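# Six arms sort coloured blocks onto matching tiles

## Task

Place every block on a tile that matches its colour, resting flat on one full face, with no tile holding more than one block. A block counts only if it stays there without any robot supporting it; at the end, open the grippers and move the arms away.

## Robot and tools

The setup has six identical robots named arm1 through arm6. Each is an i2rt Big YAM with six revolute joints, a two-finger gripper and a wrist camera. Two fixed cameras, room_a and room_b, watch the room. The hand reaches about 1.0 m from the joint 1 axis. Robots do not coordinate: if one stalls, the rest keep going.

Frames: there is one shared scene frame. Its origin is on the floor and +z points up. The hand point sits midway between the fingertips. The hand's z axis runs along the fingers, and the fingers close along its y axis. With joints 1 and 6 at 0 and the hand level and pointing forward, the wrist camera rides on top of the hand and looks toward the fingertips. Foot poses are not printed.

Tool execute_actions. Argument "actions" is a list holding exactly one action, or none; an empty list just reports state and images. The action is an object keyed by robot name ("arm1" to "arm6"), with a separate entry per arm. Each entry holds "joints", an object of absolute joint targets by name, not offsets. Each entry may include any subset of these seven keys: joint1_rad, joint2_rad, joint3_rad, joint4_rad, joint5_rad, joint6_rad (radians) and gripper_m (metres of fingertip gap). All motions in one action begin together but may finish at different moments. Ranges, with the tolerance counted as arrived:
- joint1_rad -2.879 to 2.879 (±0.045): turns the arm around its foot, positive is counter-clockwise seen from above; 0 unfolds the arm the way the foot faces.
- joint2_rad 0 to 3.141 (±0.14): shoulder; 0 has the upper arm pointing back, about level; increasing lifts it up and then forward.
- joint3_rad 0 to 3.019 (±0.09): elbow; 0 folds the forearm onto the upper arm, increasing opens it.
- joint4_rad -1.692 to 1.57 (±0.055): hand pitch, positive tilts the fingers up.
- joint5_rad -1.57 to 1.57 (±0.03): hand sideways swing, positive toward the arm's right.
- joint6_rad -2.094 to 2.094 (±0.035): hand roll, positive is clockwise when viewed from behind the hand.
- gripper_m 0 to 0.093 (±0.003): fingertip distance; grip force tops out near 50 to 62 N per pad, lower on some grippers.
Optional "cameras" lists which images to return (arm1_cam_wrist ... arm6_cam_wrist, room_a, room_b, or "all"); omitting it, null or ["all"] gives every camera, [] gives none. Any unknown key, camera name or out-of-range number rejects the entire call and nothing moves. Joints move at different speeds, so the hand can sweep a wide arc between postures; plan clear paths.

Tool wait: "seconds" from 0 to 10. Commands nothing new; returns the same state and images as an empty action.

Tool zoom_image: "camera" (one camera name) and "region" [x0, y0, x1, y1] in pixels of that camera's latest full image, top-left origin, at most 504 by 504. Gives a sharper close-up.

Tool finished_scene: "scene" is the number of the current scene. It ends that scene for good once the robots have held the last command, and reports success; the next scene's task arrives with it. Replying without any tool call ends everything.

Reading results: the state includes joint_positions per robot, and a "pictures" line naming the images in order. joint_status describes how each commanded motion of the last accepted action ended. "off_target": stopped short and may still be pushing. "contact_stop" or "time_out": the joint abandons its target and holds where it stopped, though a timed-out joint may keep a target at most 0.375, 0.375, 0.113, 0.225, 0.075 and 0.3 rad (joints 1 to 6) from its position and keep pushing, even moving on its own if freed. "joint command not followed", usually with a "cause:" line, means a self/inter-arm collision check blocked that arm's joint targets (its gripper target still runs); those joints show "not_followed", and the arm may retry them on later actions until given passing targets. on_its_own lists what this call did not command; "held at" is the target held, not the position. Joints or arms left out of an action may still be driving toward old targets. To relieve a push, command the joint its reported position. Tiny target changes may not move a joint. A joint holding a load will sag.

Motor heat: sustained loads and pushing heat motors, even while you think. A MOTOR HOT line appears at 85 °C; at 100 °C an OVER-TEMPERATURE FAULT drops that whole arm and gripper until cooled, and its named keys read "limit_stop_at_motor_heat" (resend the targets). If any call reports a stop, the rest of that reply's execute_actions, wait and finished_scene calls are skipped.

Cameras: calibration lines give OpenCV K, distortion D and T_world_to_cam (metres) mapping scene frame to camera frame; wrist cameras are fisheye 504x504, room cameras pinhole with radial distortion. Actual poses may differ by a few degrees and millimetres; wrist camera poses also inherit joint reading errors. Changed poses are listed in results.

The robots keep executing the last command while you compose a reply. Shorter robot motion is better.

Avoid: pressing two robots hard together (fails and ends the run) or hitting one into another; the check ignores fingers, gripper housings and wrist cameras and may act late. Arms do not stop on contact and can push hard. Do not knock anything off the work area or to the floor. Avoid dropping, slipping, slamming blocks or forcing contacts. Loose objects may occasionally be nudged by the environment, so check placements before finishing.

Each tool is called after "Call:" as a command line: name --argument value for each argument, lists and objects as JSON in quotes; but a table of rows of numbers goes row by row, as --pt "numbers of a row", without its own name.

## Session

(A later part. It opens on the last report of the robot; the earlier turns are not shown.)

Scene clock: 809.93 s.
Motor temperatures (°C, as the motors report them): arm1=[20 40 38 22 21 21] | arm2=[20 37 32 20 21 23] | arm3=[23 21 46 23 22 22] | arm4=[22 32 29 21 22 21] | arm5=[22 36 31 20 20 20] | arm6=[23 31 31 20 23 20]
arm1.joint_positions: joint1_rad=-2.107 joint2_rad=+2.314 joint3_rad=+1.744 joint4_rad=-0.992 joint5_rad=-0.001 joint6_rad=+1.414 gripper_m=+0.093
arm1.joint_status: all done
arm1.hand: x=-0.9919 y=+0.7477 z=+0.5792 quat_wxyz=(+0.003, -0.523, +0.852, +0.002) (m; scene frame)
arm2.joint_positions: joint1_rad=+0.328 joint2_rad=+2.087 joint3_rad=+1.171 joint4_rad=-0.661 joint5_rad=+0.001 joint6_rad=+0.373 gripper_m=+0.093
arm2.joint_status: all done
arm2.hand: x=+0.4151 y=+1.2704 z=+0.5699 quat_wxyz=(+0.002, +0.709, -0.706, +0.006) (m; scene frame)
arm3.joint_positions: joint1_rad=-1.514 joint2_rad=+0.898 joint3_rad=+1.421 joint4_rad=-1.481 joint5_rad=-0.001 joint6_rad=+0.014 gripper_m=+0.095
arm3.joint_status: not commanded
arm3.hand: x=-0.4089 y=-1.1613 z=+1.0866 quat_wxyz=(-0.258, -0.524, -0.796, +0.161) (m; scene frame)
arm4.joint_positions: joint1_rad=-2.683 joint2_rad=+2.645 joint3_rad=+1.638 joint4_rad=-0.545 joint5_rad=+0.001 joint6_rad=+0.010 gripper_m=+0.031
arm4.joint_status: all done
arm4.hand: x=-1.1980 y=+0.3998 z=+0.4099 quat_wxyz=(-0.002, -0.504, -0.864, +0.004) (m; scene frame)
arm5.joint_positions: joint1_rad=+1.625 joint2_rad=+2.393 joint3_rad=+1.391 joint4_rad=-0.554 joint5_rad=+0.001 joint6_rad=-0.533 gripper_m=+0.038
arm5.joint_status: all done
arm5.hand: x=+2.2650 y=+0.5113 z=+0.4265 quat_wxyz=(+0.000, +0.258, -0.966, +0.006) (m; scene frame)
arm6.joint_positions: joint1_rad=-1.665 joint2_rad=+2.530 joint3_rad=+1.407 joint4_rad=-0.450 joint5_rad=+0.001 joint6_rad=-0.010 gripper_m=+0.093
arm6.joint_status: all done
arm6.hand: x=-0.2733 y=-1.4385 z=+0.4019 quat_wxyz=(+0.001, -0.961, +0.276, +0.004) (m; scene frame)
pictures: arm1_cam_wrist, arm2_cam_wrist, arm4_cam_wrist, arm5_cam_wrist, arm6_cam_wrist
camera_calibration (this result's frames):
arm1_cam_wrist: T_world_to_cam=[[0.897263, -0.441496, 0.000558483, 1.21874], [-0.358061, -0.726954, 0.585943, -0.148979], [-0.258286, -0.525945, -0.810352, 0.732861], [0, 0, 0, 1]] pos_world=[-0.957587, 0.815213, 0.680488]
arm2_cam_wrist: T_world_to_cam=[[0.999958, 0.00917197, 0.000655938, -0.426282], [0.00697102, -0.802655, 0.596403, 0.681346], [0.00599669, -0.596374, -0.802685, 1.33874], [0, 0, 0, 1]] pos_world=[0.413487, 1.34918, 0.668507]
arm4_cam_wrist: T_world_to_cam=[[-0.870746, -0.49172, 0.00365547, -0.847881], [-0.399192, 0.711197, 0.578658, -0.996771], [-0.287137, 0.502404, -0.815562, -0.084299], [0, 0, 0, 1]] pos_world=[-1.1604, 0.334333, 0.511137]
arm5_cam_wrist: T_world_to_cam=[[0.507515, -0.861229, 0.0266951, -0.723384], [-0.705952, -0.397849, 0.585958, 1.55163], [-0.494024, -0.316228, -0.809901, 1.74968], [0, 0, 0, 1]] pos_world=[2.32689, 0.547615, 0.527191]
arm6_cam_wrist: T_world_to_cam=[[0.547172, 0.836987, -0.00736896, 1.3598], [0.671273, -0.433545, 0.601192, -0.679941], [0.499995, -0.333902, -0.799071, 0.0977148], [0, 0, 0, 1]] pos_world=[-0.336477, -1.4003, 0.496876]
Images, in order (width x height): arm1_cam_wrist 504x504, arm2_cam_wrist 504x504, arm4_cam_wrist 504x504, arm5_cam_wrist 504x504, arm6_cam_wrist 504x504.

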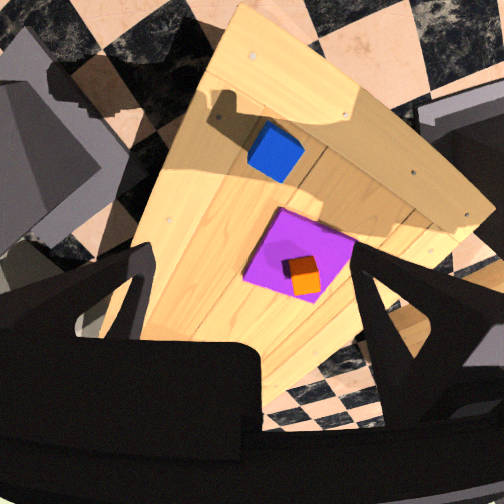

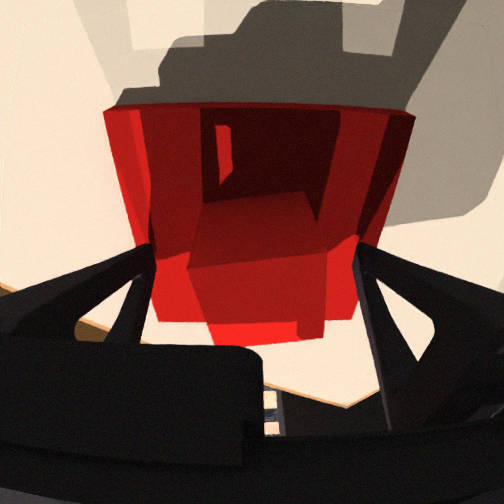

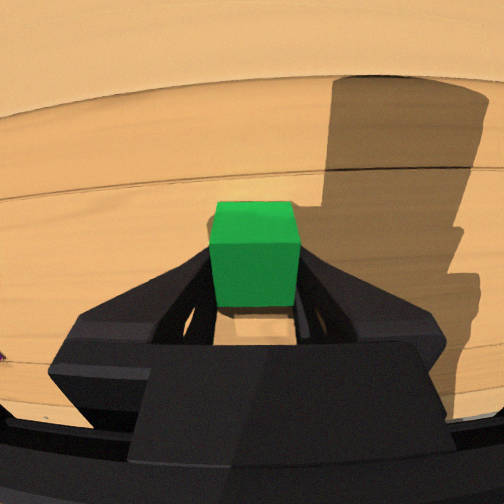

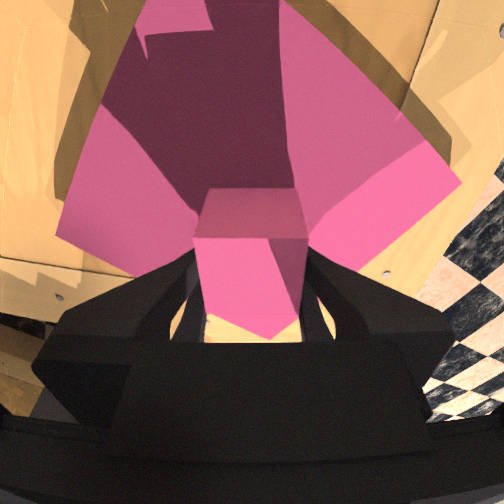

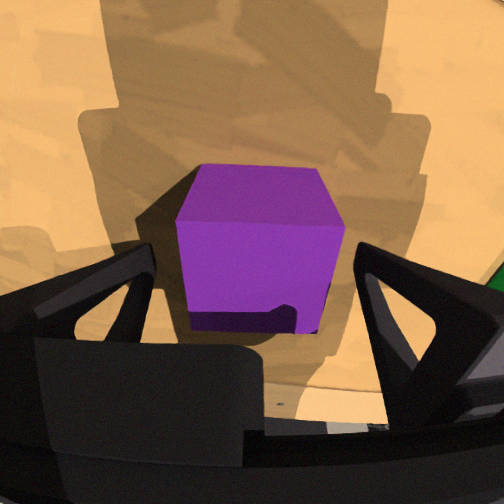

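Call:
execute_actions --actions '[]'

Scene clock: 850.93 s.
Motor temperatures (°C, as the motors report them): arm1=[20 40 40 22 21 21] | arm2=[20 37 32 20 21 23] | arm3=[23 21 46 23 22 22] | arm4=[22 31 28 21 22 21] | arm5=[22 36 29 20 20 20] | arm6=[23 31 31 20 23 20]
arm1.joint_positions: joint1_rad=-2.107 joint2_rad=+2.314 joint3_rad=+1.744 joint4_rad=-0.992 joint5_rad=-0.001 joint6_rad=+1.415 gripper_m=+0.093
arm1.joint_status: all done
arm1.hand: x=-0.9919 y=+0.7477 z=+0.5792 quat_wxyz=(+0.003, -0.523, +0.852, +0.002) (m; scene frame)
arm2.joint_positions: joint1_rad=+0.328 joint2_rad=+2.087 joint3_rad=+1.171 joint4_rad=-0.661 joint5_rad=+0.001 joint6_rad=+0.373 gripper_m=+0.093
arm2.joint_status: all done
arm2.hand: x=+0.4151 y=+1.2704 z=+0.5699 quat_wxyz=(+0.002, +0.709, -0.706, +0.006) (m; scene frame)
arm3.joint_positions: joint1_rad=-1.514 joint2_rad=+0.898 joint3_rad=+1.421 joint4_rad=-1.481 joint5_rad=-0.001 joint6_rad=+0.014 gripper_m=+0.095
arm3.joint_status: not commanded
arm3.hand: x=-0.4089 y=-1.1613 z=+1.0866 quat_wxyz=(-0.258, -0.524, -0.796, +0.161) (m; scene frame)
arm4.joint_positions: joint1_rad=-2.683 joint2_rad=+2.645 joint3_rad=+1.638 joint4_rad=-0.545 joint5_rad=+0.001 joint6_rad=+0.010 gripper_m=+0.031
arm4.joint_status: all done
arm4.hand: x=-1.1980 y=+0.3998 z=+0.4099 quat_wxyz=(-0.002, -0.504, -0.864, +0.004) (m; scene frame)
arm5.joint_positions: joint1_rad=+1.625 joint2_rad=+2.393 joint3_rad=+1.391 joint4_rad=-0.554 joint5_rad=+0.001 joint6_rad=-0.533 gripper_m=+0.038
arm5.joint_status: all done
arm5.hand: x=+2.2650 y=+0.5113 z=+0.4265 quat_wxyz=(+0.000, +0.258, -0.966, +0.006) (m; scene frame)
arm6.joint_positions: joint1_rad=-1.665 joint2_rad=+2.530 joint3_rad=+1.407 joint4_rad=-0.450 joint5_rad=+0.001 joint6_rad=-0.010 gripper_m=+0.093
arm6.joint_status: all done
arm6.hand: x=-0.2733 y=-1.4385 z=+0.4019 quat_wxyz=(+0.001, -0.961, +0.276, +0.004) (m; scene frame)
pictures: arm1_cam_wrist, arm2_cam_wrist, arm3_cam_wrist, arm4_cam_wrist, arm5_cam_wrist, arm6_cam_wrist, room_a, room_b
camera_calibration (this result's frames):
arm1_cam_wrist: T_world_to_cam=[[0.897094, -0.441839, 0.000555685, 1.21883], [-0.358337, -0.726818, 0.585944, -0.149354], [-0.258489, -0.525846, -0.810352, 0.732585], [0, 0, 0, 1]] pos_world=[-0.957561, 0.8152, 0.680488]
arm2_cam_wrist: T_world_to_cam=[[0.999958, 0.00917197, 0.000655938, -0.426282], [0.00697102, -0.802655, 0.596403, 0.681346], [0.00599669, -0.596374, -0.802685, 1.33874], [0, 0, 0, 1]] pos_world=[0.413487, 1.34918, 0.668507]
arm3_cam_wrist: T_world_to_cam=[[-0.910696, -0.412753, -0.0163992, -0.83223], [-0.412728, 0.91084, -0.00498434, 0.896327], [0.0169943, 0.00222918, -0.999853, 1.22045], [0, 0, 0, 1]] pos_world=[-0.40871, -1.16264, 1.21109]
arm4_cam_wrist: T_world_to_cam=[[-0.870746, -0.49172, 0.00365547, -0.847881], [-0.399192, 0.711197, 0.578658, -0.996771], [-0.287137, 0.502404, -0.815562, -0.084299], [0, 0, 0, 1]] pos_world=[-1.1604, 0.334333, 0.511137]
arm5_cam_wrist: T_world_to_cam=[[0.507515, -0.861229, 0.0266951, -0.723384], [-0.705952, -0.397849, 0.585958, 1.55163], [-0.494024, -0.316228, -0.809901, 1.74968], [0, 0, 0, 1]] pos_world=[2.32689, 0.547615, 0.527191]
arm6_cam_wrist: T_world_to_cam=[[0.547172, 0.836987, -0.00736896, 1.3598], [0.671273, -0.433545, 0.601192, -0.679941], [0.499995, -0.333902, -0.799071, 0.0977148], [0, 0, 0, 1]] pos_world=[-0.336477, -1.4003, 0.496876]
Images, in order (width x height): arm1_cam_wrist 504x504, arm2_cam_wrist 504x504, arm3_cam_wrist 504x504, arm4_cam_wrist 504x504, arm5_cam_wrist 504x504, arm6_cam_wrist 504x504, room_a 504x504, room_b 504x504.

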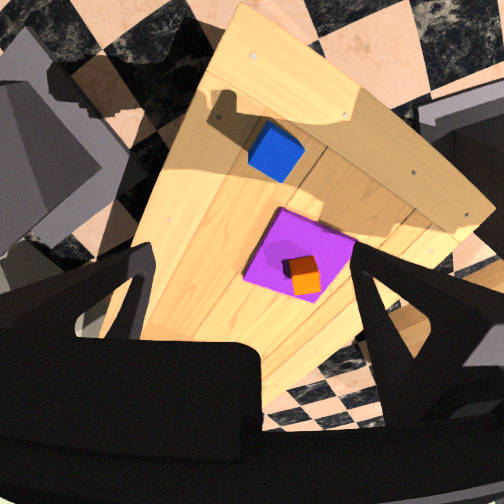

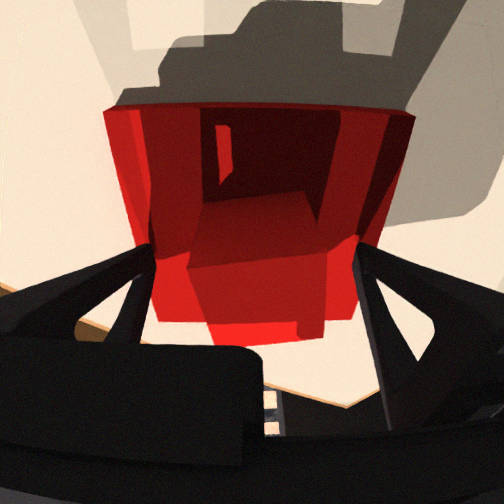

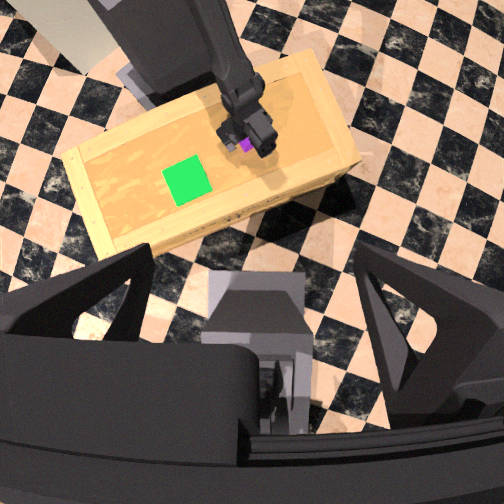

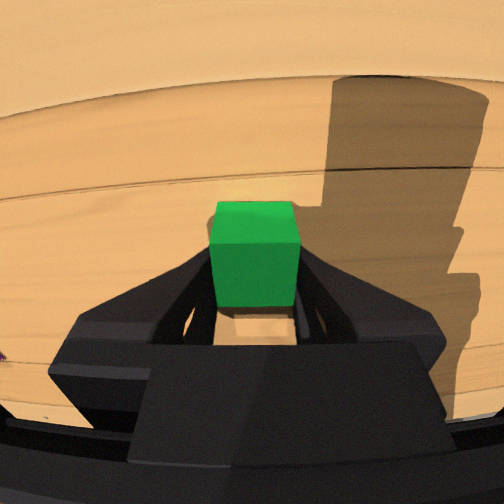

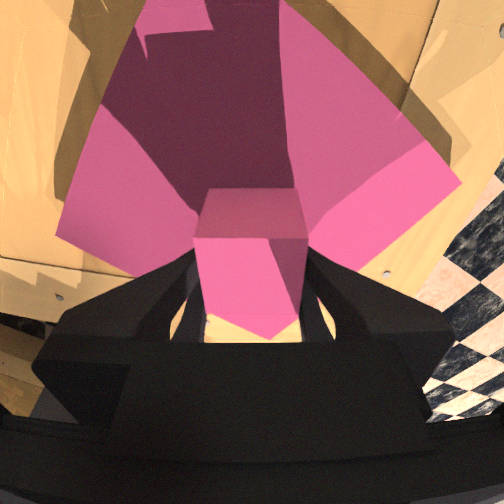

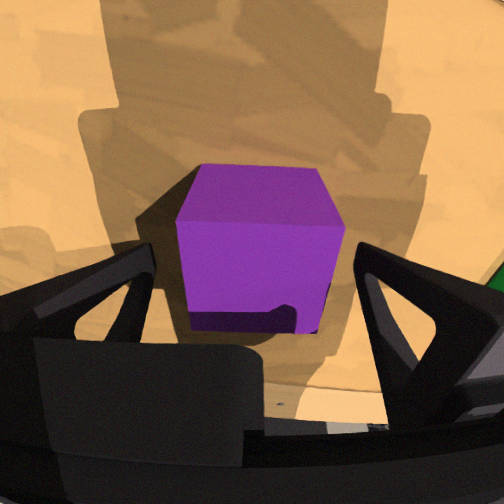

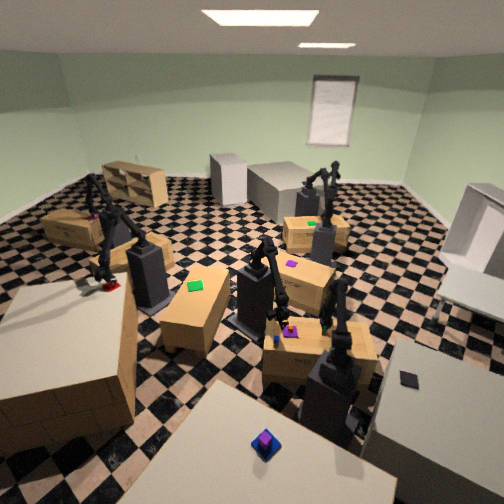

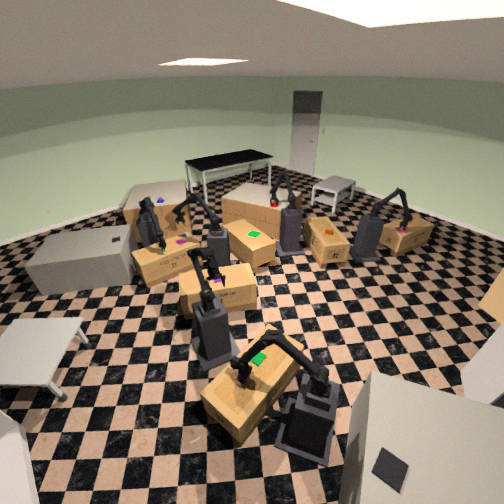

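Call:
zoom_image --camera "arm1_cam_wrist" --region '[230, 190, 370, 330]'

Region (230, 190, 370, 330) of arm1_cam_wrist's 504x504 image, scaled by 3.600, with more detail than that image has.

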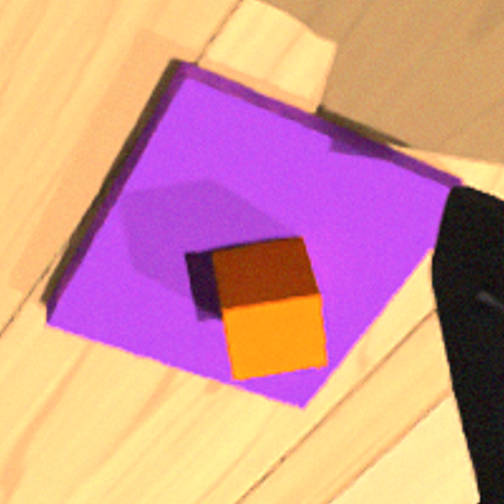

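Call:
execute_actions --actions '[{"arm1":{"joints":{"joint1_rad":-1.865,"joint2_rad":2.49,"joint3_rad":1.50,"joint4_rad":-0.57}},"arm4":{"joints":{"joint2_rad":2.71,"joint4_rad":-0.52}},"arm5":{"joints":{"gripper_m":0.093}},"arm6":{"joints":{"joint2_rad":1.9,"joint4_rad":-1.08}},"arm2":{"joints":{"joint2_rad":1.65,"joint4_rad":-1.09}}}]' --cameras '["arm1_cam_wrist","arm2_cam_wrist","arm4_cam_wrist","arm6_cam_wrist"]'

Scene clock: 920.10 s.
Motor temperatures (°C, as the motors report them): arm1=[20 41 40 22 21 21] | arm2=[20 37 32 20 21 23] | arm3=[23 21 46 23 22 22] | arm4=[22 31 28 21 22 21] | arm5=[22 36 29 20 20 20] | arm6=[23 31 31 20 23 20]
arm1.joint_positions: joint1_rad=-1.858 joint2_rad=+2.477 joint3_rad=+1.508 joint4_rad=-0.581 joint5_rad=+0.000 joint6_rad=+1.427 gripper_m=+0.093
arm1.joint_status: all done
arm1.hand: x=-1.0042 y=+0.5808 z=+0.4173 quat_wxyz=(+0.000, -0.620, +0.785, +0.006) (m; scene frame)
arm2.joint_positions: joint1_rad=+0.328 joint2_rad=+1.646 joint3_rad=+1.171 joint4_rad=-1.075 joint5_rad=+0.001 joint6_rad=+0.373 gripper_m=+0.093
arm2.joint_status: all done
arm2.hand: x=+0.4281 y=+1.2382 z=+0.7754 quat_wxyz=(-0.003, +0.709, -0.706, -0.006) (m; scene frame)
arm3.joint_positions: joint1_rad=-1.514 joint2_rad=+0.898 joint3_rad=+1.421 joint4_rad=-1.481 joint5_rad=-0.001 joint6_rad=+0.014 gripper_m=+0.095
arm3.joint_status: not commanded
arm3.hand: x=-0.4089 y=-1.1613 z=+1.0866 quat_wxyz=(-0.258, -0.524, -0.796, +0.161) (m; scene frame)
arm4.joint_positions: joint1_rad=-2.683 joint2_rad=+2.645 joint3_rad=+1.638 joint4_rad=-0.544 joint5_rad=+0.001 joint6_rad=+0.010 gripper_m=+0.031
arm4.joint_status: all done
arm4.hand: x=-1.1982 y=+0.4000 z=+0.4095 quat_wxyz=(-0.002, -0.504, -0.864, +0.004) (m; scene frame)
arm5.joint_positions: joint1_rad=+1.625 joint2_rad=+2.393 joint3_rad=+1.391 joint4_rad=-0.554 joint5_rad=+0.001 joint6_rad=-0.533 gripper_m=+0.093
arm5.joint_status: all done
arm5.hand: x=+2.2650 y=+0.5113 z=+0.4265 quat_wxyz=(+0.000, +0.258, -0.966, +0.006) (m; scene frame)
arm6.joint_positions: joint1_rad=-1.665 joint2_rad=+1.891 joint3_rad=+1.417 joint4_rad=-1.071 joint5_rad=+0.001 joint6_rad=-0.010 gripper_m=+0.093
arm6.joint_status: all done
arm6.hand: x=-0.2837 y=-1.4310 z=+0.7482 quat_wxyz=(+0.005, -0.961, +0.276, +0.017) (m; scene frame)
pictures: arm1_cam_wrist, arm2_cam_wrist, arm4_cam_wrist, arm6_cam_wrist
camera_calibration (this result's frames):
arm1_cam_wrist: T_world_to_cam=[[0.975707, -0.21889, -0.00914138, 1.10972], [-0.172222, -0.792138, 0.58554, 0.0448036], [-0.13541, -0.569741, -0.810592, 0.659588], [0, 0, 0, 1]] pos_world=[-0.98573, 0.654192, 0.518567]
arm2_cam_wrist: T_world_to_cam=[[0.999916, 0.00925614, -0.00908169, -0.431599], [0.0127974, -0.817417, 0.575904, 0.564494], [-0.00209288, -0.575972, -0.817467, 1.47405], [0, 0, 0, 1]] pos_world=[0.427424, 1.31443, 0.875974]
arm4_cam_wrist: T_world_to_cam=[[-0.870746, -0.49172, 0.00365951, -0.847885], [-0.39908, 0.711006, 0.578969, -0.996644], [-0.287292, 0.502674, -0.815342, -0.0851829], [0, 0, 0, 1]] pos_world=[-1.16051, 0.334518, 0.510676]
arm6_cam_wrist: T_world_to_cam=[[0.547041, 0.837071, -0.00762261, 1.36209], [0.685084, -0.442444, 0.578708, -0.869909], [0.481048, -0.321799, -0.815499, 0.406377], [0, 0, 0, 1]] pos_world=[-0.344646, -1.39428, 0.845207]
Images, in order (width x height): arm1_cam_wrist 504x504, arm2_cam_wrist 504x504, arm4_cam_wrist 504x504, arm6_cam_wrist 504x504.

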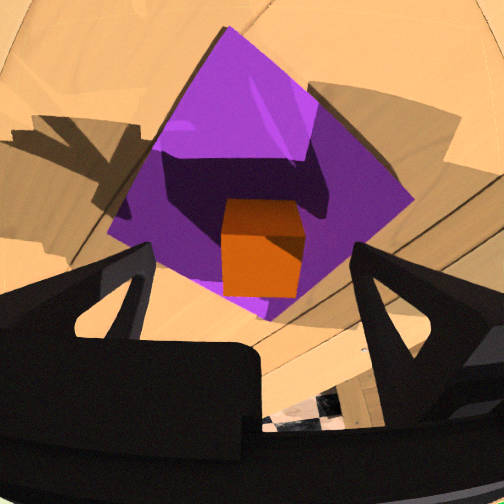

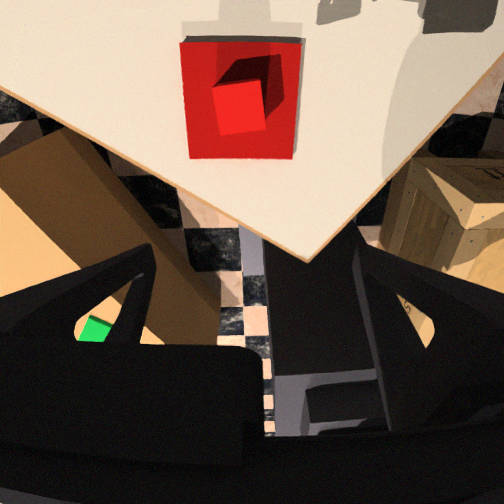

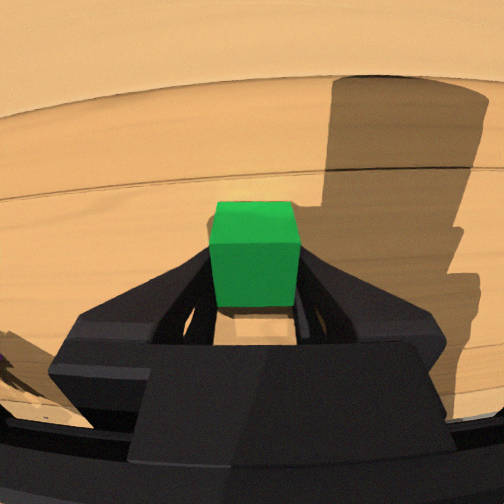

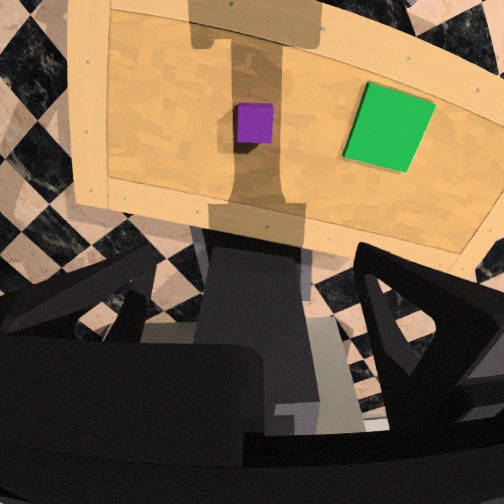

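Call:
execute_actions --actions '[{"arm1":{"joints":{"joint2_rad":2.52,"gripper_m":0.02}},"arm4":{"joints":{"joint2_rad":2.65,"gripper_m":0.093}},"arm5":{"joints":{"joint2_rad":1.95,"joint4_rad":-1.0}},"arm6":{"joints":{"joint2_rad":1.2,"joint4_rad":-1.5,"joint1_rad":-1.0}}}]' --cameras '["arm1_cam_wrist","arm3_cam_wrist","arm4_cam_wrist","arm5_cam_wrist"]'

Scene clock: 934.87 s.
Motor temperatures (°C, as the motors report them): arm1=[20 40 38 22 21 21] | arm2=[20 36 33 20 21 23] | arm3=[23 21 47 23 22 22] | arm4=[22 31 28 21 22 21] | arm5=[22 36 29 20 20 20] | arm6=[23 31 32 20 23 20]
arm1.joint_positions: joint1_rad=-1.858 joint2_rad=+2.498 joint3_rad=+1.508 joint4_rad=-0.577 joint5_rad=-0.001 joint6_rad=+1.427 gripper_m=+0.031
arm1.joint_status: gripper_m off_target (ended at +0.031, target +0.020); the others done
arm1.hand: x=-0.9973 y=+0.5781 z=+0.4055 quat_wxyz=(+0.004, -0.620, +0.785, -0.001) (m; scene frame)
arm2.joint_positions: joint1_rad=+0.328 joint2_rad=+1.646 joint3_rad=+1.171 joint4_rad=-1.075 joint5_rad=+0.001 joint6_rad=+0.373 gripper_m=+0.093
arm2.joint_status: not commanded
arm2.hand: x=+0.4281 y=+1.2382 z=+0.7754 quat_wxyz=(-0.003, +0.709, -0.706, -0.006) (m; scene frame)
arm3.joint_positions: joint1_rad=-1.514 joint2_rad=+0.898 joint3_rad=+1.421 joint4_rad=-1.481 joint5_rad=-0.001 joint6_rad=+0.014 gripper_m=+0.095
arm3.joint_status: not commanded
arm3.hand: x=-0.4089 y=-1.1613 z=+1.0866 quat_wxyz=(-0.258, -0.524, -0.796, +0.161) (m; scene frame)
arm4.joint_positions: joint1_rad=-2.683 joint2_rad=+2.646 joint3_rad=+1.638 joint4_rad=-0.537 joint5_rad=+0.001 joint6_rad=+0.010 gripper_m=+0.093
arm4.joint_status: all done
arm4.hand: x=-1.1971 y=+0.3981 z=+0.4095 quat_wxyz=(-0.005, -0.504, -0.864, +0.006) (m; scene frame)
arm5.joint_positions: joint1_rad=+1.625 joint2_rad=+1.917 joint3_rad=+1.378 joint4_rad=-0.986 joint5_rad=+0.001 joint6_rad=-0.533 gripper_m=+0.093
arm5.joint_status: all done
arm5.hand: x=+2.2663 y=+0.5141 z=+0.6780 quat_wxyz=(-0.015, +0.258, -0.966, +0.011) (m; scene frame)
arm6.joint_positions: joint1_rad=-1.012 joint2_rad=+1.194 joint3_rad=+1.414 joint4_rad=-1.495 joint5_rad=-0.003 joint6_rad=-0.009 gripper_m=+0.093
arm6.joint_status: all done
arm6.hand: x=-0.2057 y=-1.7623 z=+1.0539 quat_wxyz=(-0.005, -0.987, -0.046, +0.152) (m; scene frame)
pictures: arm1_cam_wrist, arm3_cam_wrist, arm4_cam_wrist, arm5_cam_wrist
camera_calibration (this result's frames):
arm1_cam_wrist: T_world_to_cam=[[0.975694, -0.219001, 0.00775542, 1.09556], [-0.181591, -0.7882, 0.588018, 0.0381493], [-0.122664, -0.575133, -0.808811, 0.664495], [0, 0, 0, 1]] pos_world=[-0.980495, 0.652172, 0.506522]
arm3_cam_wrist: T_world_to_cam=[[-0.910696, -0.412753, -0.0163992, -0.83223], [-0.412728, 0.91084, -0.00498434, 0.896327], [0.0169943, 0.00222918, -0.999853, 1.22045], [0, 0, 0, 1]] pos_world=[-0.40871, -1.16264, 1.21109]
arm4_cam_wrist: T_world_to_cam=[[-0.870745, -0.491721, 0.00357456, -0.847827], [-0.401412, 0.714986, 0.572419, -0.996569], [-0.284026, 0.496996, -0.819953, -0.0759225], [0, 0, 0, 1]] pos_world=[-1.15984, 0.333372, 0.511233]
arm5_cam_wrist: T_world_to_cam=[[0.506731, -0.861038, 0.0428696, -0.737656], [-0.723793, -0.397893, 0.563742, 1.46191], [-0.468345, -0.316694, -0.824838, 1.90708], [0, 0, 0, 1]] pos_world=[2.32509, 0.550497, 0.780515]
Images, in order (width x height): arm1_cam_wrist 504x504, arm3_cam_wrist 504x504, arm4_cam_wrist 504x504, arm5_cam_wrist 504x504.

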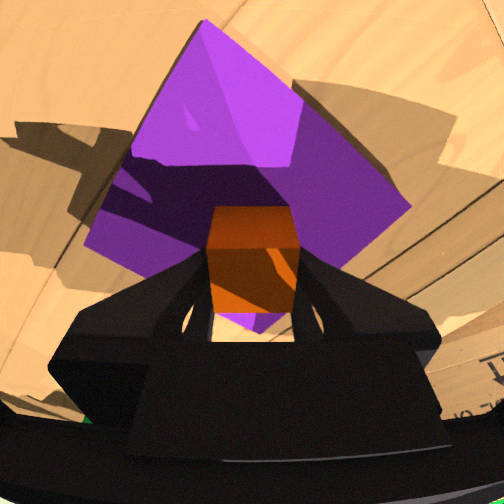

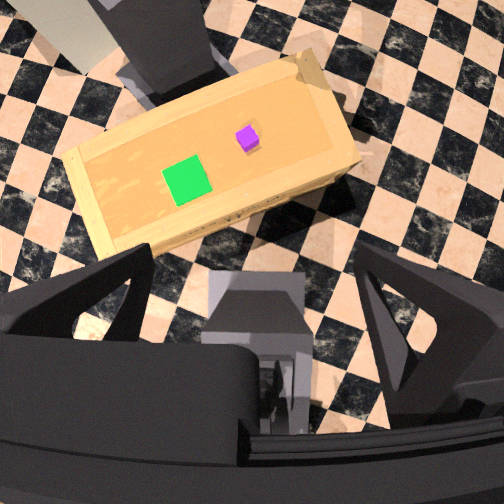

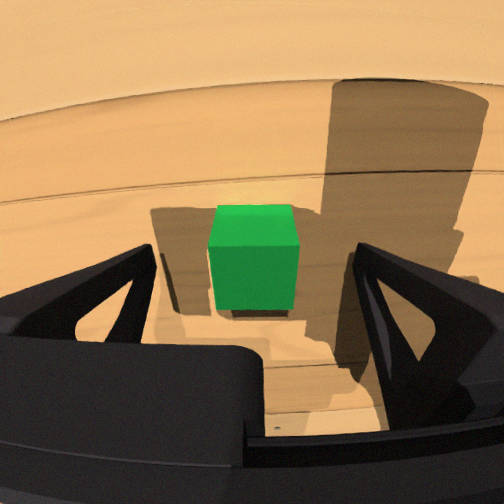

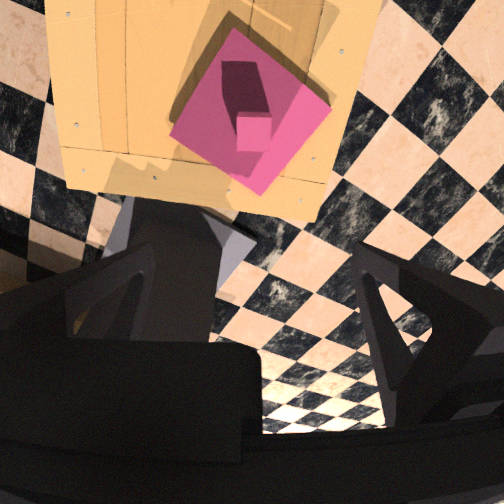

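Call:
zoom_image --camera "arm3_cam_wrist" --region '[200, 90, 300, 190]'

Region (200, 90, 300, 190) of arm3_cam_wrist's 504x504 image, scaled by 5.040, with more detail than that image has.

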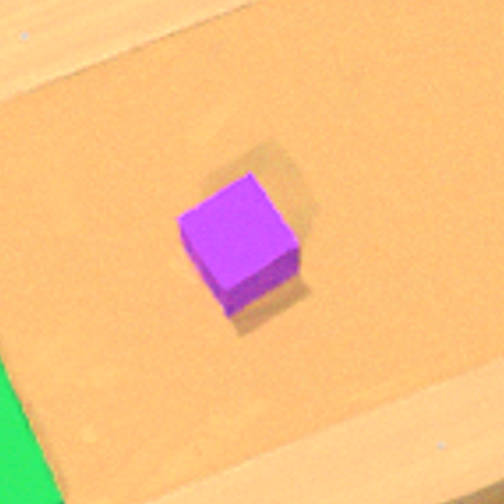

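Call:
execute_actions --actions '[{"arm1":{"joints":{"joint2_rad":2.1,"joint3_rad":1.15,"joint4_rad":-0.62}},"arm4":{"joints":{"joint2_rad":1.8,"joint3_rad":1.35,"joint4_rad":-1.12}},"arm3":{"joints":{"joint1_rad":-1.485,"joint2_rad":1.6,"joint3_rad":1.70,"joint6_rad":-0.55}},"arm5":{"joints":{"joint2_rad":1.3,"joint4_rad":-1.5,"joint1_rad":0.9}},"arm2":{"joints":{"joint1_rad":1.0}}}]' --cameras '["arm1_cam_wrist","arm4_cam_wrist","room_a"]'

Scene clock: 1044.03 s.
Motor temperatures (°C, as the motors report them): arm1=[20 39 35 22 21 21] | arm2=[20 35 34 20 21 23] | arm3=[23 21 47 23 22 22] | arm4=[22 33 28 21 22 21] | arm5=[22 34 33 20 20 20] | arm6=[23 27 35 20 23 20]
arm1.joint_positions: joint1_rad=-1.858 joint2_rad=+2.093 joint3_rad=+1.157 joint4_rad=-0.617 joint5_rad=-0.001 joint6_rad=+1.427 gripper_m=+0.031
arm1.joint_status: all done
arm1.hand: x=-0.9285 y=+0.5499 z=+0.5395 quat_wxyz=(+0.001, -0.620, +0.785, +0.005) (m; scene frame)
arm2.joint_positions: joint1_rad=+1.008 joint2_rad=+1.646 joint3_rad=+1.171 joint4_rad=-1.075 joint5_rad=-0.001 joint6_rad=+0.374 gripper_m=+0.093
arm2.joint_status: all done
arm2.hand: x=+0.1948 y=+1.0352 z=+0.7763 quat_wxyz=(+0.003, +0.903, -0.429, -0.008) (m; scene frame)
arm3.joint_positions: joint1_rad=-1.493 joint2_rad=+1.613 joint3_rad=+1.669 joint4_rad=-1.487 joint5_rad=-0.001 joint6_rad=-0.535 gripper_m=+0.095
arm3.joint_status: all done
arm3.hand: x=-0.3121 y=-1.3488 z=+0.9129 quat_wxyz=(-0.051, -0.292, -0.954, +0.052) (m; scene frame)
arm4.joint_positions: joint1_rad=-2.683 joint2_rad=+1.776 joint3_rad=+1.343 joint4_rad=-1.104 joint5_rad=+0.001 joint6_rad=+0.010 gripper_m=+0.093
arm4.joint_status: all done
arm4.hand: x=-1.2320 y=+0.4615 z=+0.8099 quat_wxyz=(-0.009, -0.504, -0.864, +0.007) (m; scene frame)
arm5.joint_positions: joint1_rad=+0.906 joint2_rad=+1.278 joint3_rad=+1.378 joint4_rad=-1.488 joint5_rad=+0.003 joint6_rad=-0.532 gripper_m=+0.093
arm5.joint_status: all done
arm5.hand: x=+2.0158 y=+0.2553 z=+0.9706 quat_wxyz=(-0.067, -0.098, -0.991, +0.061) (m; scene frame)
arm6.joint_positions: joint1_rad=-1.012 joint2_rad=+1.194 joint3_rad=+1.414 joint4_rad=-1.495 joint5_rad=-0.003 joint6_rad=-0.009 gripper_m=+0.093
arm6.joint_status: not commanded
arm6.hand: x=-0.2057 y=-1.7623 z=+1.0539 quat_wxyz=(-0.005, -0.987, -0.046, +0.152) (m; scene frame)
pictures: arm1_cam_wrist, arm4_cam_wrist, room_a
camera_calibration (this result's frames):
arm1_cam_wrist: T_world_to_cam=[[0.975725, -0.21892, -0.00580963, 1.02847], [-0.174025, -0.791186, 0.586294, -0.0407688], [-0.132948, -0.571051, -0.810078, 0.753986], [0, 0, 0, 1]] pos_world=[-0.910361, 0.623462, 0.640665]
arm4_cam_wrist: T_world_to_cam=[[-0.870745, -0.491723, 0.00349367, -0.848449], [-0.403608, 0.718733, 0.566147, -1.28442], [-0.280899, 0.49156, -0.824297, 0.220865], [0, 0, 0, 1]] pos_world=[-1.19514, 0.397384, 0.912192]
Images, in order (width x height): arm1_cam_wrist 504x504, arm4_cam_wrist 504x504, room_a 504x504.

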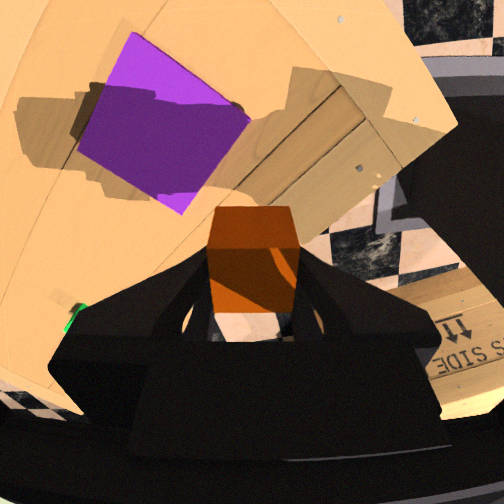

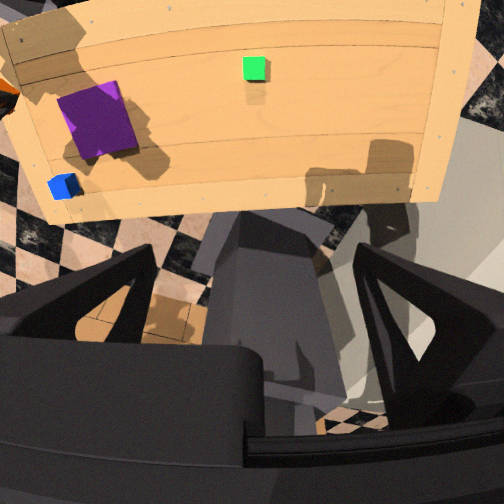

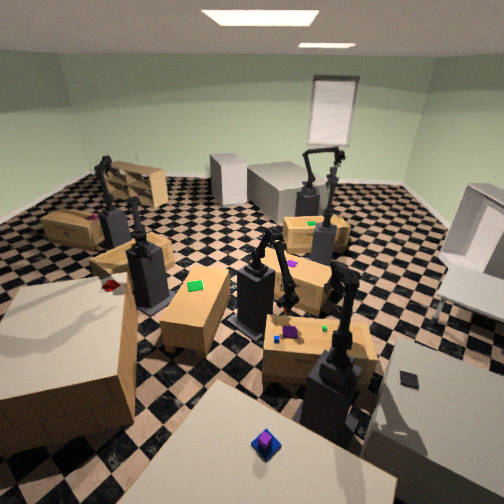

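Call:
zoom_image --camera "room_a" --region '[230, 410, 300, 480]'

Region (230, 410, 300, 480) of room_a's 504x504 image, scaled by 7.200, with more detail than that image has.

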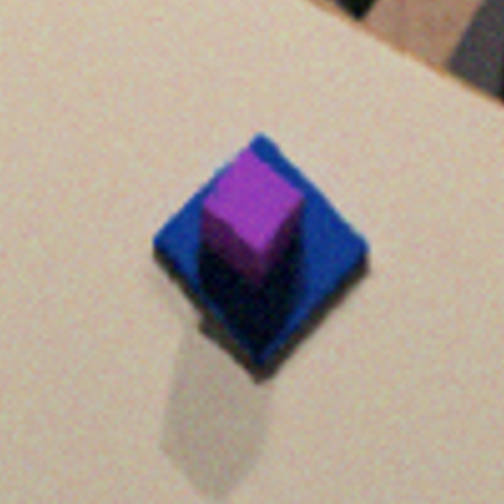

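Call:
execute_actions --actions '[{"arm1":{"joints":{"joint1_rad":1.79,"joint2_rad":2.335,"joint3_rad":1.325,"joint4_rad":-0.52}},"arm4":{"joints":{"joint1_rad":-0.22,"joint2_rad":1.95,"joint3_rad":1.72,"joint4_rad":-1.33}},"arm3":{"joints":{"joint2_rad":2.255,"joint3_rad":1.70,"joint4_rad":-0.975}},"arm5":{"joints":{"joint1_rad":-1.45,"joint2_rad":1.75,"joint4_rad":-1.2,"joint6_rad":0.0}}}]' --cameras '["arm1_cam_wrist","arm3_cam_wrist","arm4_cam_wrist","arm5_cam_wrist"]'

Scene clock: 1096.10 s.
Motor temperatures (°C, as the motors report them): arm1=[20 38 35 22 21 21] | arm2=[20 34 35 20 21 23] | arm3=[23 24 48 23 22 22] | arm4=[22 32 30 21 22 21] | arm5=[22 32 35 20 20 20] | arm6=[23 26 35 20 23 20]
arm1.joint_positions: joint1_rad=+1.800 joint2_rad=+2.344 joint3_rad=+1.330 joint4_rad=-0.518 joint5_rad=-0.001 joint6_rad=+1.427 gripper_m=+0.031
arm1.joint_status: all done
arm1.hand: x=+0.0785 y=+0.4407 z=+0.4632 quat_wxyz=(-0.017, -0.601, -0.799, -0.018) (m; scene frame)
arm2.joint_positions: joint1_rad=+1.008 joint2_rad=+1.646 joint3_rad=+1.171 joint4_rad=-1.075 joint5_rad=-0.001 joint6_rad=+0.374 gripper_m=+0.093
arm2.joint_status: not commanded
arm2.hand: x=+0.1948 y=+1.0352 z=+0.7763 quat_wxyz=(+0.003, +0.903, -0.429, -0.008) (m; scene frame)
arm3.joint_positions: joint1_rad=-1.493 joint2_rad=+2.275 joint3_rad=+1.667 joint4_rad=-0.993 joint5_rad=-0.001 joint6_rad=-0.536 gripper_m=+0.095
arm3.joint_status: all done
arm3.hand: x=-0.2656 y=-1.4432 z=+0.5406 quat_wxyz=(+0.007, -0.292, -0.956, -0.011) (m; scene frame)
arm4.joint_positions: joint1_rad=-0.218 joint2_rad=+1.960 joint3_rad=+1.711 joint4_rad=-1.313 joint5_rad=-0.002 joint6_rad=+0.010 gripper_m=+0.093
arm4.joint_status: all done
arm4.hand: x=-1.4009 y=+1.5056 z=+0.8537 quat_wxyz=(-0.002, +0.648, -0.762, -0.010) (m; scene frame)
arm5.joint_positions: joint1_rad=-1.457 joint2_rad=+1.774 joint3_rad=+1.378 joint4_rad=-1.203 joint5_rad=+0.000 joint6_rad=-0.013 gripper_m=+0.093
arm5.joint_status: all done
arm5.hand: x=+1.2047 y=+0.4981 z=+0.7635 quat_wxyz=(-0.005, -0.999, -0.030, -0.008) (m; scene frame)
arm6.joint_positions: joint1_rad=-1.012 joint2_rad=+1.194 joint3_rad=+1.414 joint4_rad=-1.495 joint5_rad=-0.003 joint6_rad=-0.009 gripper_m=+0.093
arm6.joint_status: not commanded
arm6.hand: x=-0.2057 y=-1.7623 z=+1.0539 quat_wxyz=(-0.005, -0.987, -0.046, +0.152) (m; scene frame)
pictures: arm1_cam_wrist, arm3_cam_wrist, arm4_cam_wrist, arm5_cam_wrist
camera_calibration (this result's frames):
arm1_cam_wrist: T_world_to_cam=[[-0.955657, -0.290372, -0.0490279, 0.224651], [-0.262841, 0.765997, 0.586654, -0.586677], [-0.132792, 0.573526, -0.808353, 0.258556], [0, 0, 0, 1]] pos_world=[0.0948205, 0.366336, 0.564195]
arm3_cam_wrist: T_world_to_cam=[[-0.549932, -0.834692, -0.0293889, -1.33311], [-0.683542, 0.42957, 0.590119, 0.121279], [-0.479943, 0.344614, -0.806781, 0.930481], [0, 0, 0, 1]] pos_world=[-0.203641, -1.48549, 0.639947]
arm4_cam_wrist: T_world_to_cam=[[0.986823, -0.161277, -0.013033, 1.63659], [-0.124933, -0.810665, 0.572026, 0.560173], [-0.10282, -0.56286, -0.820132, 1.52978], [0, 0, 0, 1]] pos_world=[-1.38775, 1.57911, 0.955521]
arm5_cam_wrist: T_world_to_cam=[[-0.0715086, 0.997433, 0.00374462, -0.416341], [0.801629, 0.0552361, 0.595265, -1.44849], [0.59353, 0.0455684, -0.803521, -0.000600667], [0, 0, 0, 1]] pos_world=[1.13173, 0.495308, 0.863309]
Images, in order (width x height): arm1_cam_wrist 504x504, arm3_cam_wrist 504x504, arm4_cam_wrist 504x504, arm5_cam_wrist 504x504.

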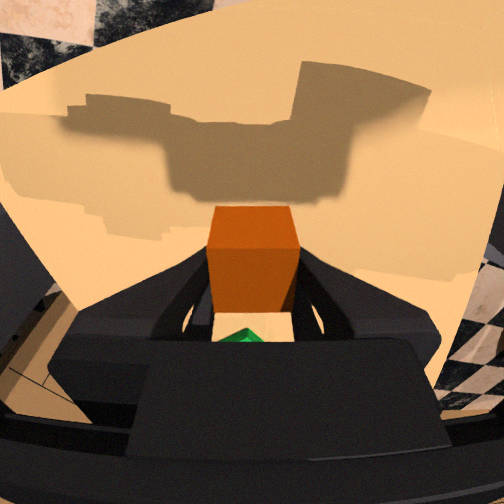

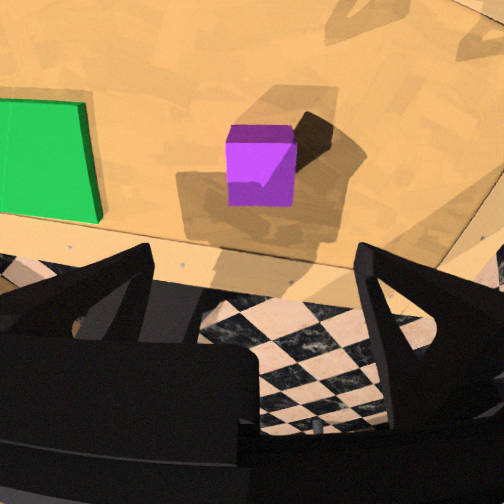

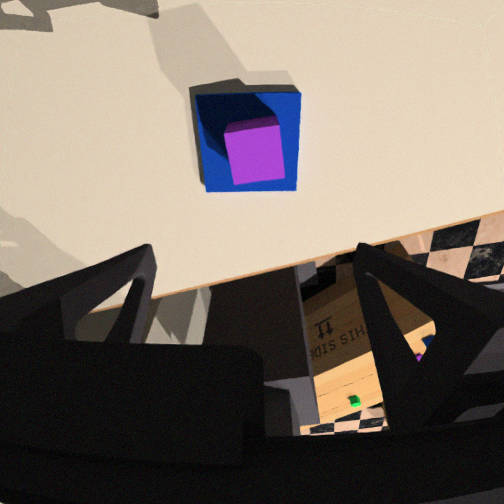

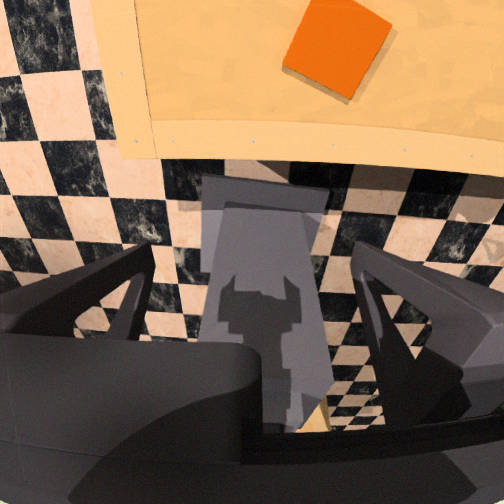

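Call:
zoom_image --camera "arm4_cam_wrist" --region '[180, 70, 320, 210]'

Call:
zoom_image --camera "arm5_cam_wrist" --region '[260, 0, 420, 160]'

Region (180, 70, 320, 210) of arm4_cam_wrist's 504x504 image, scaled by 3.600, with more detail than that image has.

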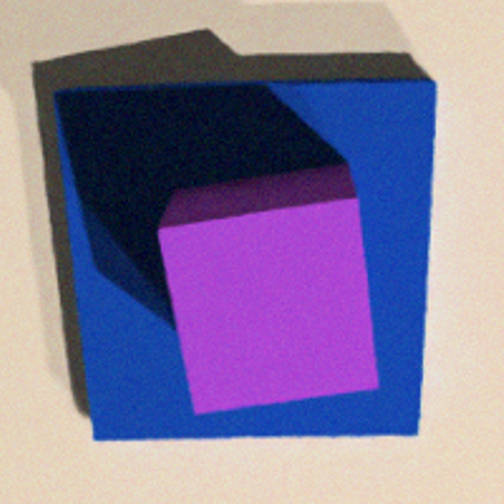

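Region (260, 0, 420, 160) of arm5_cam_wrist's 504x504 image, scaled by 3.150, with more detail than that image has.

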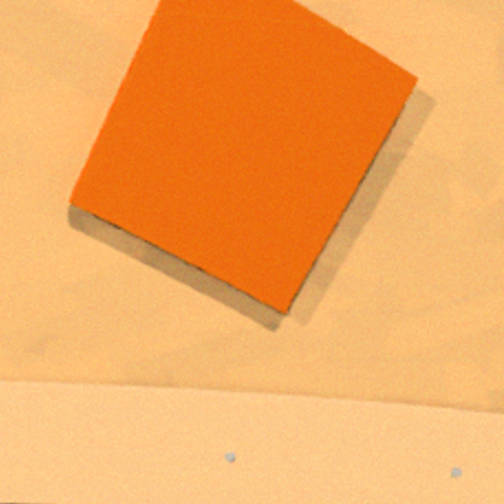

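Call:
execute_actions --actions '[{"arm1":{"joints":{"joint2_rad":2.47,"joint4_rad":-0.45}},"arm4":{"joints":{"joint2_rad":2.165,"joint3_rad":1.53,"joint4_rad":-0.94,"joint6_rad":-0.165}},"arm3":{"joints":{"joint2_rad":2.495,"joint4_rad":-0.725}},"arm5":{"joints":{"joint1_rad":-0.6,"joint2_rad":1.1,"joint4_rad":-1.5}},"arm2":{"joints":{"joint1_rad":1.5,"joint2_rad":1.3,"joint4_rad":-1.4}}}]' --cameras '["arm1_cam_wrist","arm3_cam_wrist","arm4_cam_wrist"]'

Scene clock: 1201.17 s.
Motor temperatures (°C, as the motors report them): arm1=[20 38 34 22 21 21] | arm2=[20 34 35 20 21 23] | arm3=[23 29 46 23 22 22] | arm4=[22 34 31 21 22 21] | arm5=[22 35 35 20 20 20] | arm6=[23 25 36 20 23 20]
arm1.joint_positions: joint1_rad=+1.800 joint2_rad=+2.475 joint3_rad=+1.328 joint4_rad=-0.456 joint5_rad=-0.001 joint6_rad=+1.427 gripper_m=+0.031
arm1.joint_status: all done
arm1.hand: x=+0.0439 y=+0.4359 z=+0.3963 quat_wxyz=(+0.008, -0.601, -0.799, +0.006) (m; scene frame)
arm2.joint_positions: joint1_rad=+1.498 joint2_rad=+1.296 joint3_rad=+1.171 joint4_rad=-1.386 joint5_rad=-0.001 joint6_rad=+0.374 gripper_m=+0.093
arm2.joint_status: all done
arm2.hand: x=+0.2194 y=+0.8179 z=+0.9154 quat_wxyz=(+0.009, +0.980, -0.198, -0.028) (m; scene frame)
arm3.joint_positions: joint1_rad=-1.484 joint2_rad=+2.494 joint3_rad=+1.687 joint4_rad=-0.741 joint5_rad=+0.002 joint6_rad=-0.540 gripper_m=+0.095
arm3.joint_status: all done
arm3.hand: x=-0.2560 y=-1.4503 z=+0.4127 quat_wxyz=(-0.010, -0.286, -0.958, +0.010) (m; scene frame)
arm4.joint_positions: joint1_rad=-0.223 joint2_rad=+2.177 joint3_rad=+1.513 joint4_rad=-0.957 joint5_rad=-0.002 joint6_rad=-0.153 gripper_m=+0.093
arm4.joint_status: all done
arm4.hand: x=-1.4024 y=+1.4884 z=+0.6609 quat_wxyz=(+0.021, +0.705, -0.708, +0.008) (m; scene frame)
arm5.joint_positions: joint1_rad=-0.602 joint2_rad=+1.082 joint3_rad=+1.378 joint4_rad=-1.487 joint5_rad=-0.002 joint6_rad=-0.012 gripper_m=+0.093
arm5.joint_status: all done
arm5.hand: x=+1.4944 y=+0.2422 z=+1.0480 quat_wxyz=(-0.084, -0.879, -0.434, +0.178) (m; scene frame)
arm6.joint_positions: joint1_rad=-1.012 joint2_rad=+1.194 joint3_rad=+1.414 joint4_rad=-1.495 joint5_rad=-0.003 joint6_rad=-0.009 gripper_m=+0.093
arm6.joint_status: not commanded
arm6.hand: x=-0.2057 y=-1.7623 z=+1.0539 quat_wxyz=(-0.005, -0.987, -0.046, +0.152) (m; scene frame)
pictures: arm1_cam_wrist, arm3_cam_wrist, arm4_cam_wrist
camera_calibration (this result's frames):
arm1_cam_wrist: T_world_to_cam=[[-0.956632, -0.290567, 0.0206619, 0.159489], [-0.221534, 0.771743, 0.5961, -0.560894], [-0.189153, 0.565671, -0.802644, 0.206208], [0, 0, 0, 1]] pos_world=[0.06732, 0.362563, 0.496565]
arm3_cam_wrist: T_world_to_cam=[[-0.5393, -0.842113, 0.00132911, -1.35827], [-0.700663, 0.449588, 0.554023, 0.245986], [-0.467147, 0.297853, -0.8325, 0.780416], [0, 0, 0, 1]] pos_world=[-0.195594, -1.48686, 0.51522]
arm4_cam_wrist: T_world_to_cam=[[0.999803, -0.00507475, -0.0192143, 1.42262], [0.00784795, -0.787443, 0.616337, 0.778694], [-0.0182579, -0.616366, -0.787248, 1.53833], [0, 0, 0, 1]] pos_world=[-1.40037, 1.56857, 0.758444]
Images, in order (width x height): arm1_cam_wrist 504x504, arm3_cam_wrist 504x504, arm4_cam_wrist 504x504.

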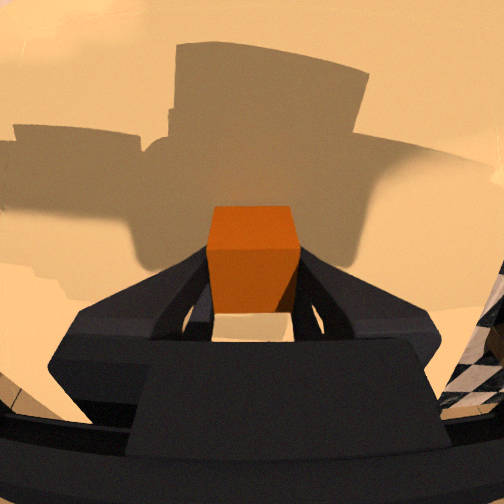

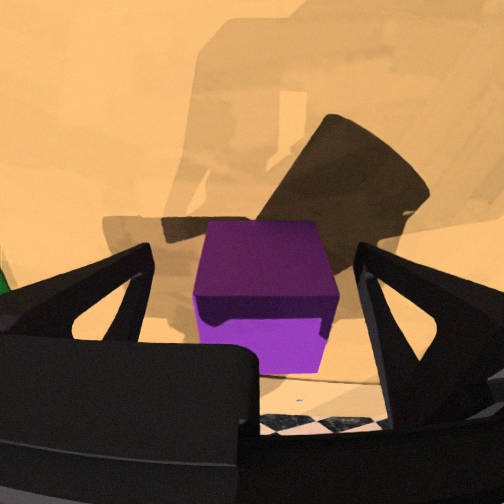

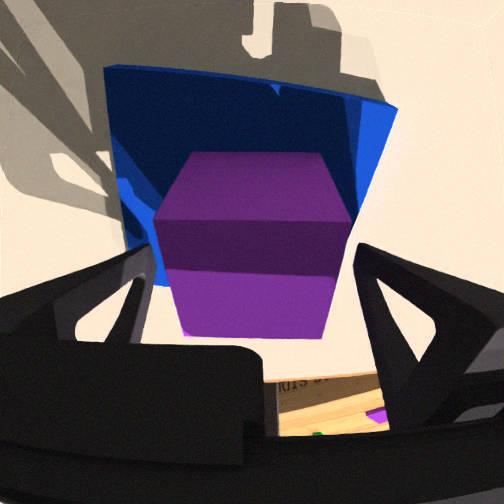

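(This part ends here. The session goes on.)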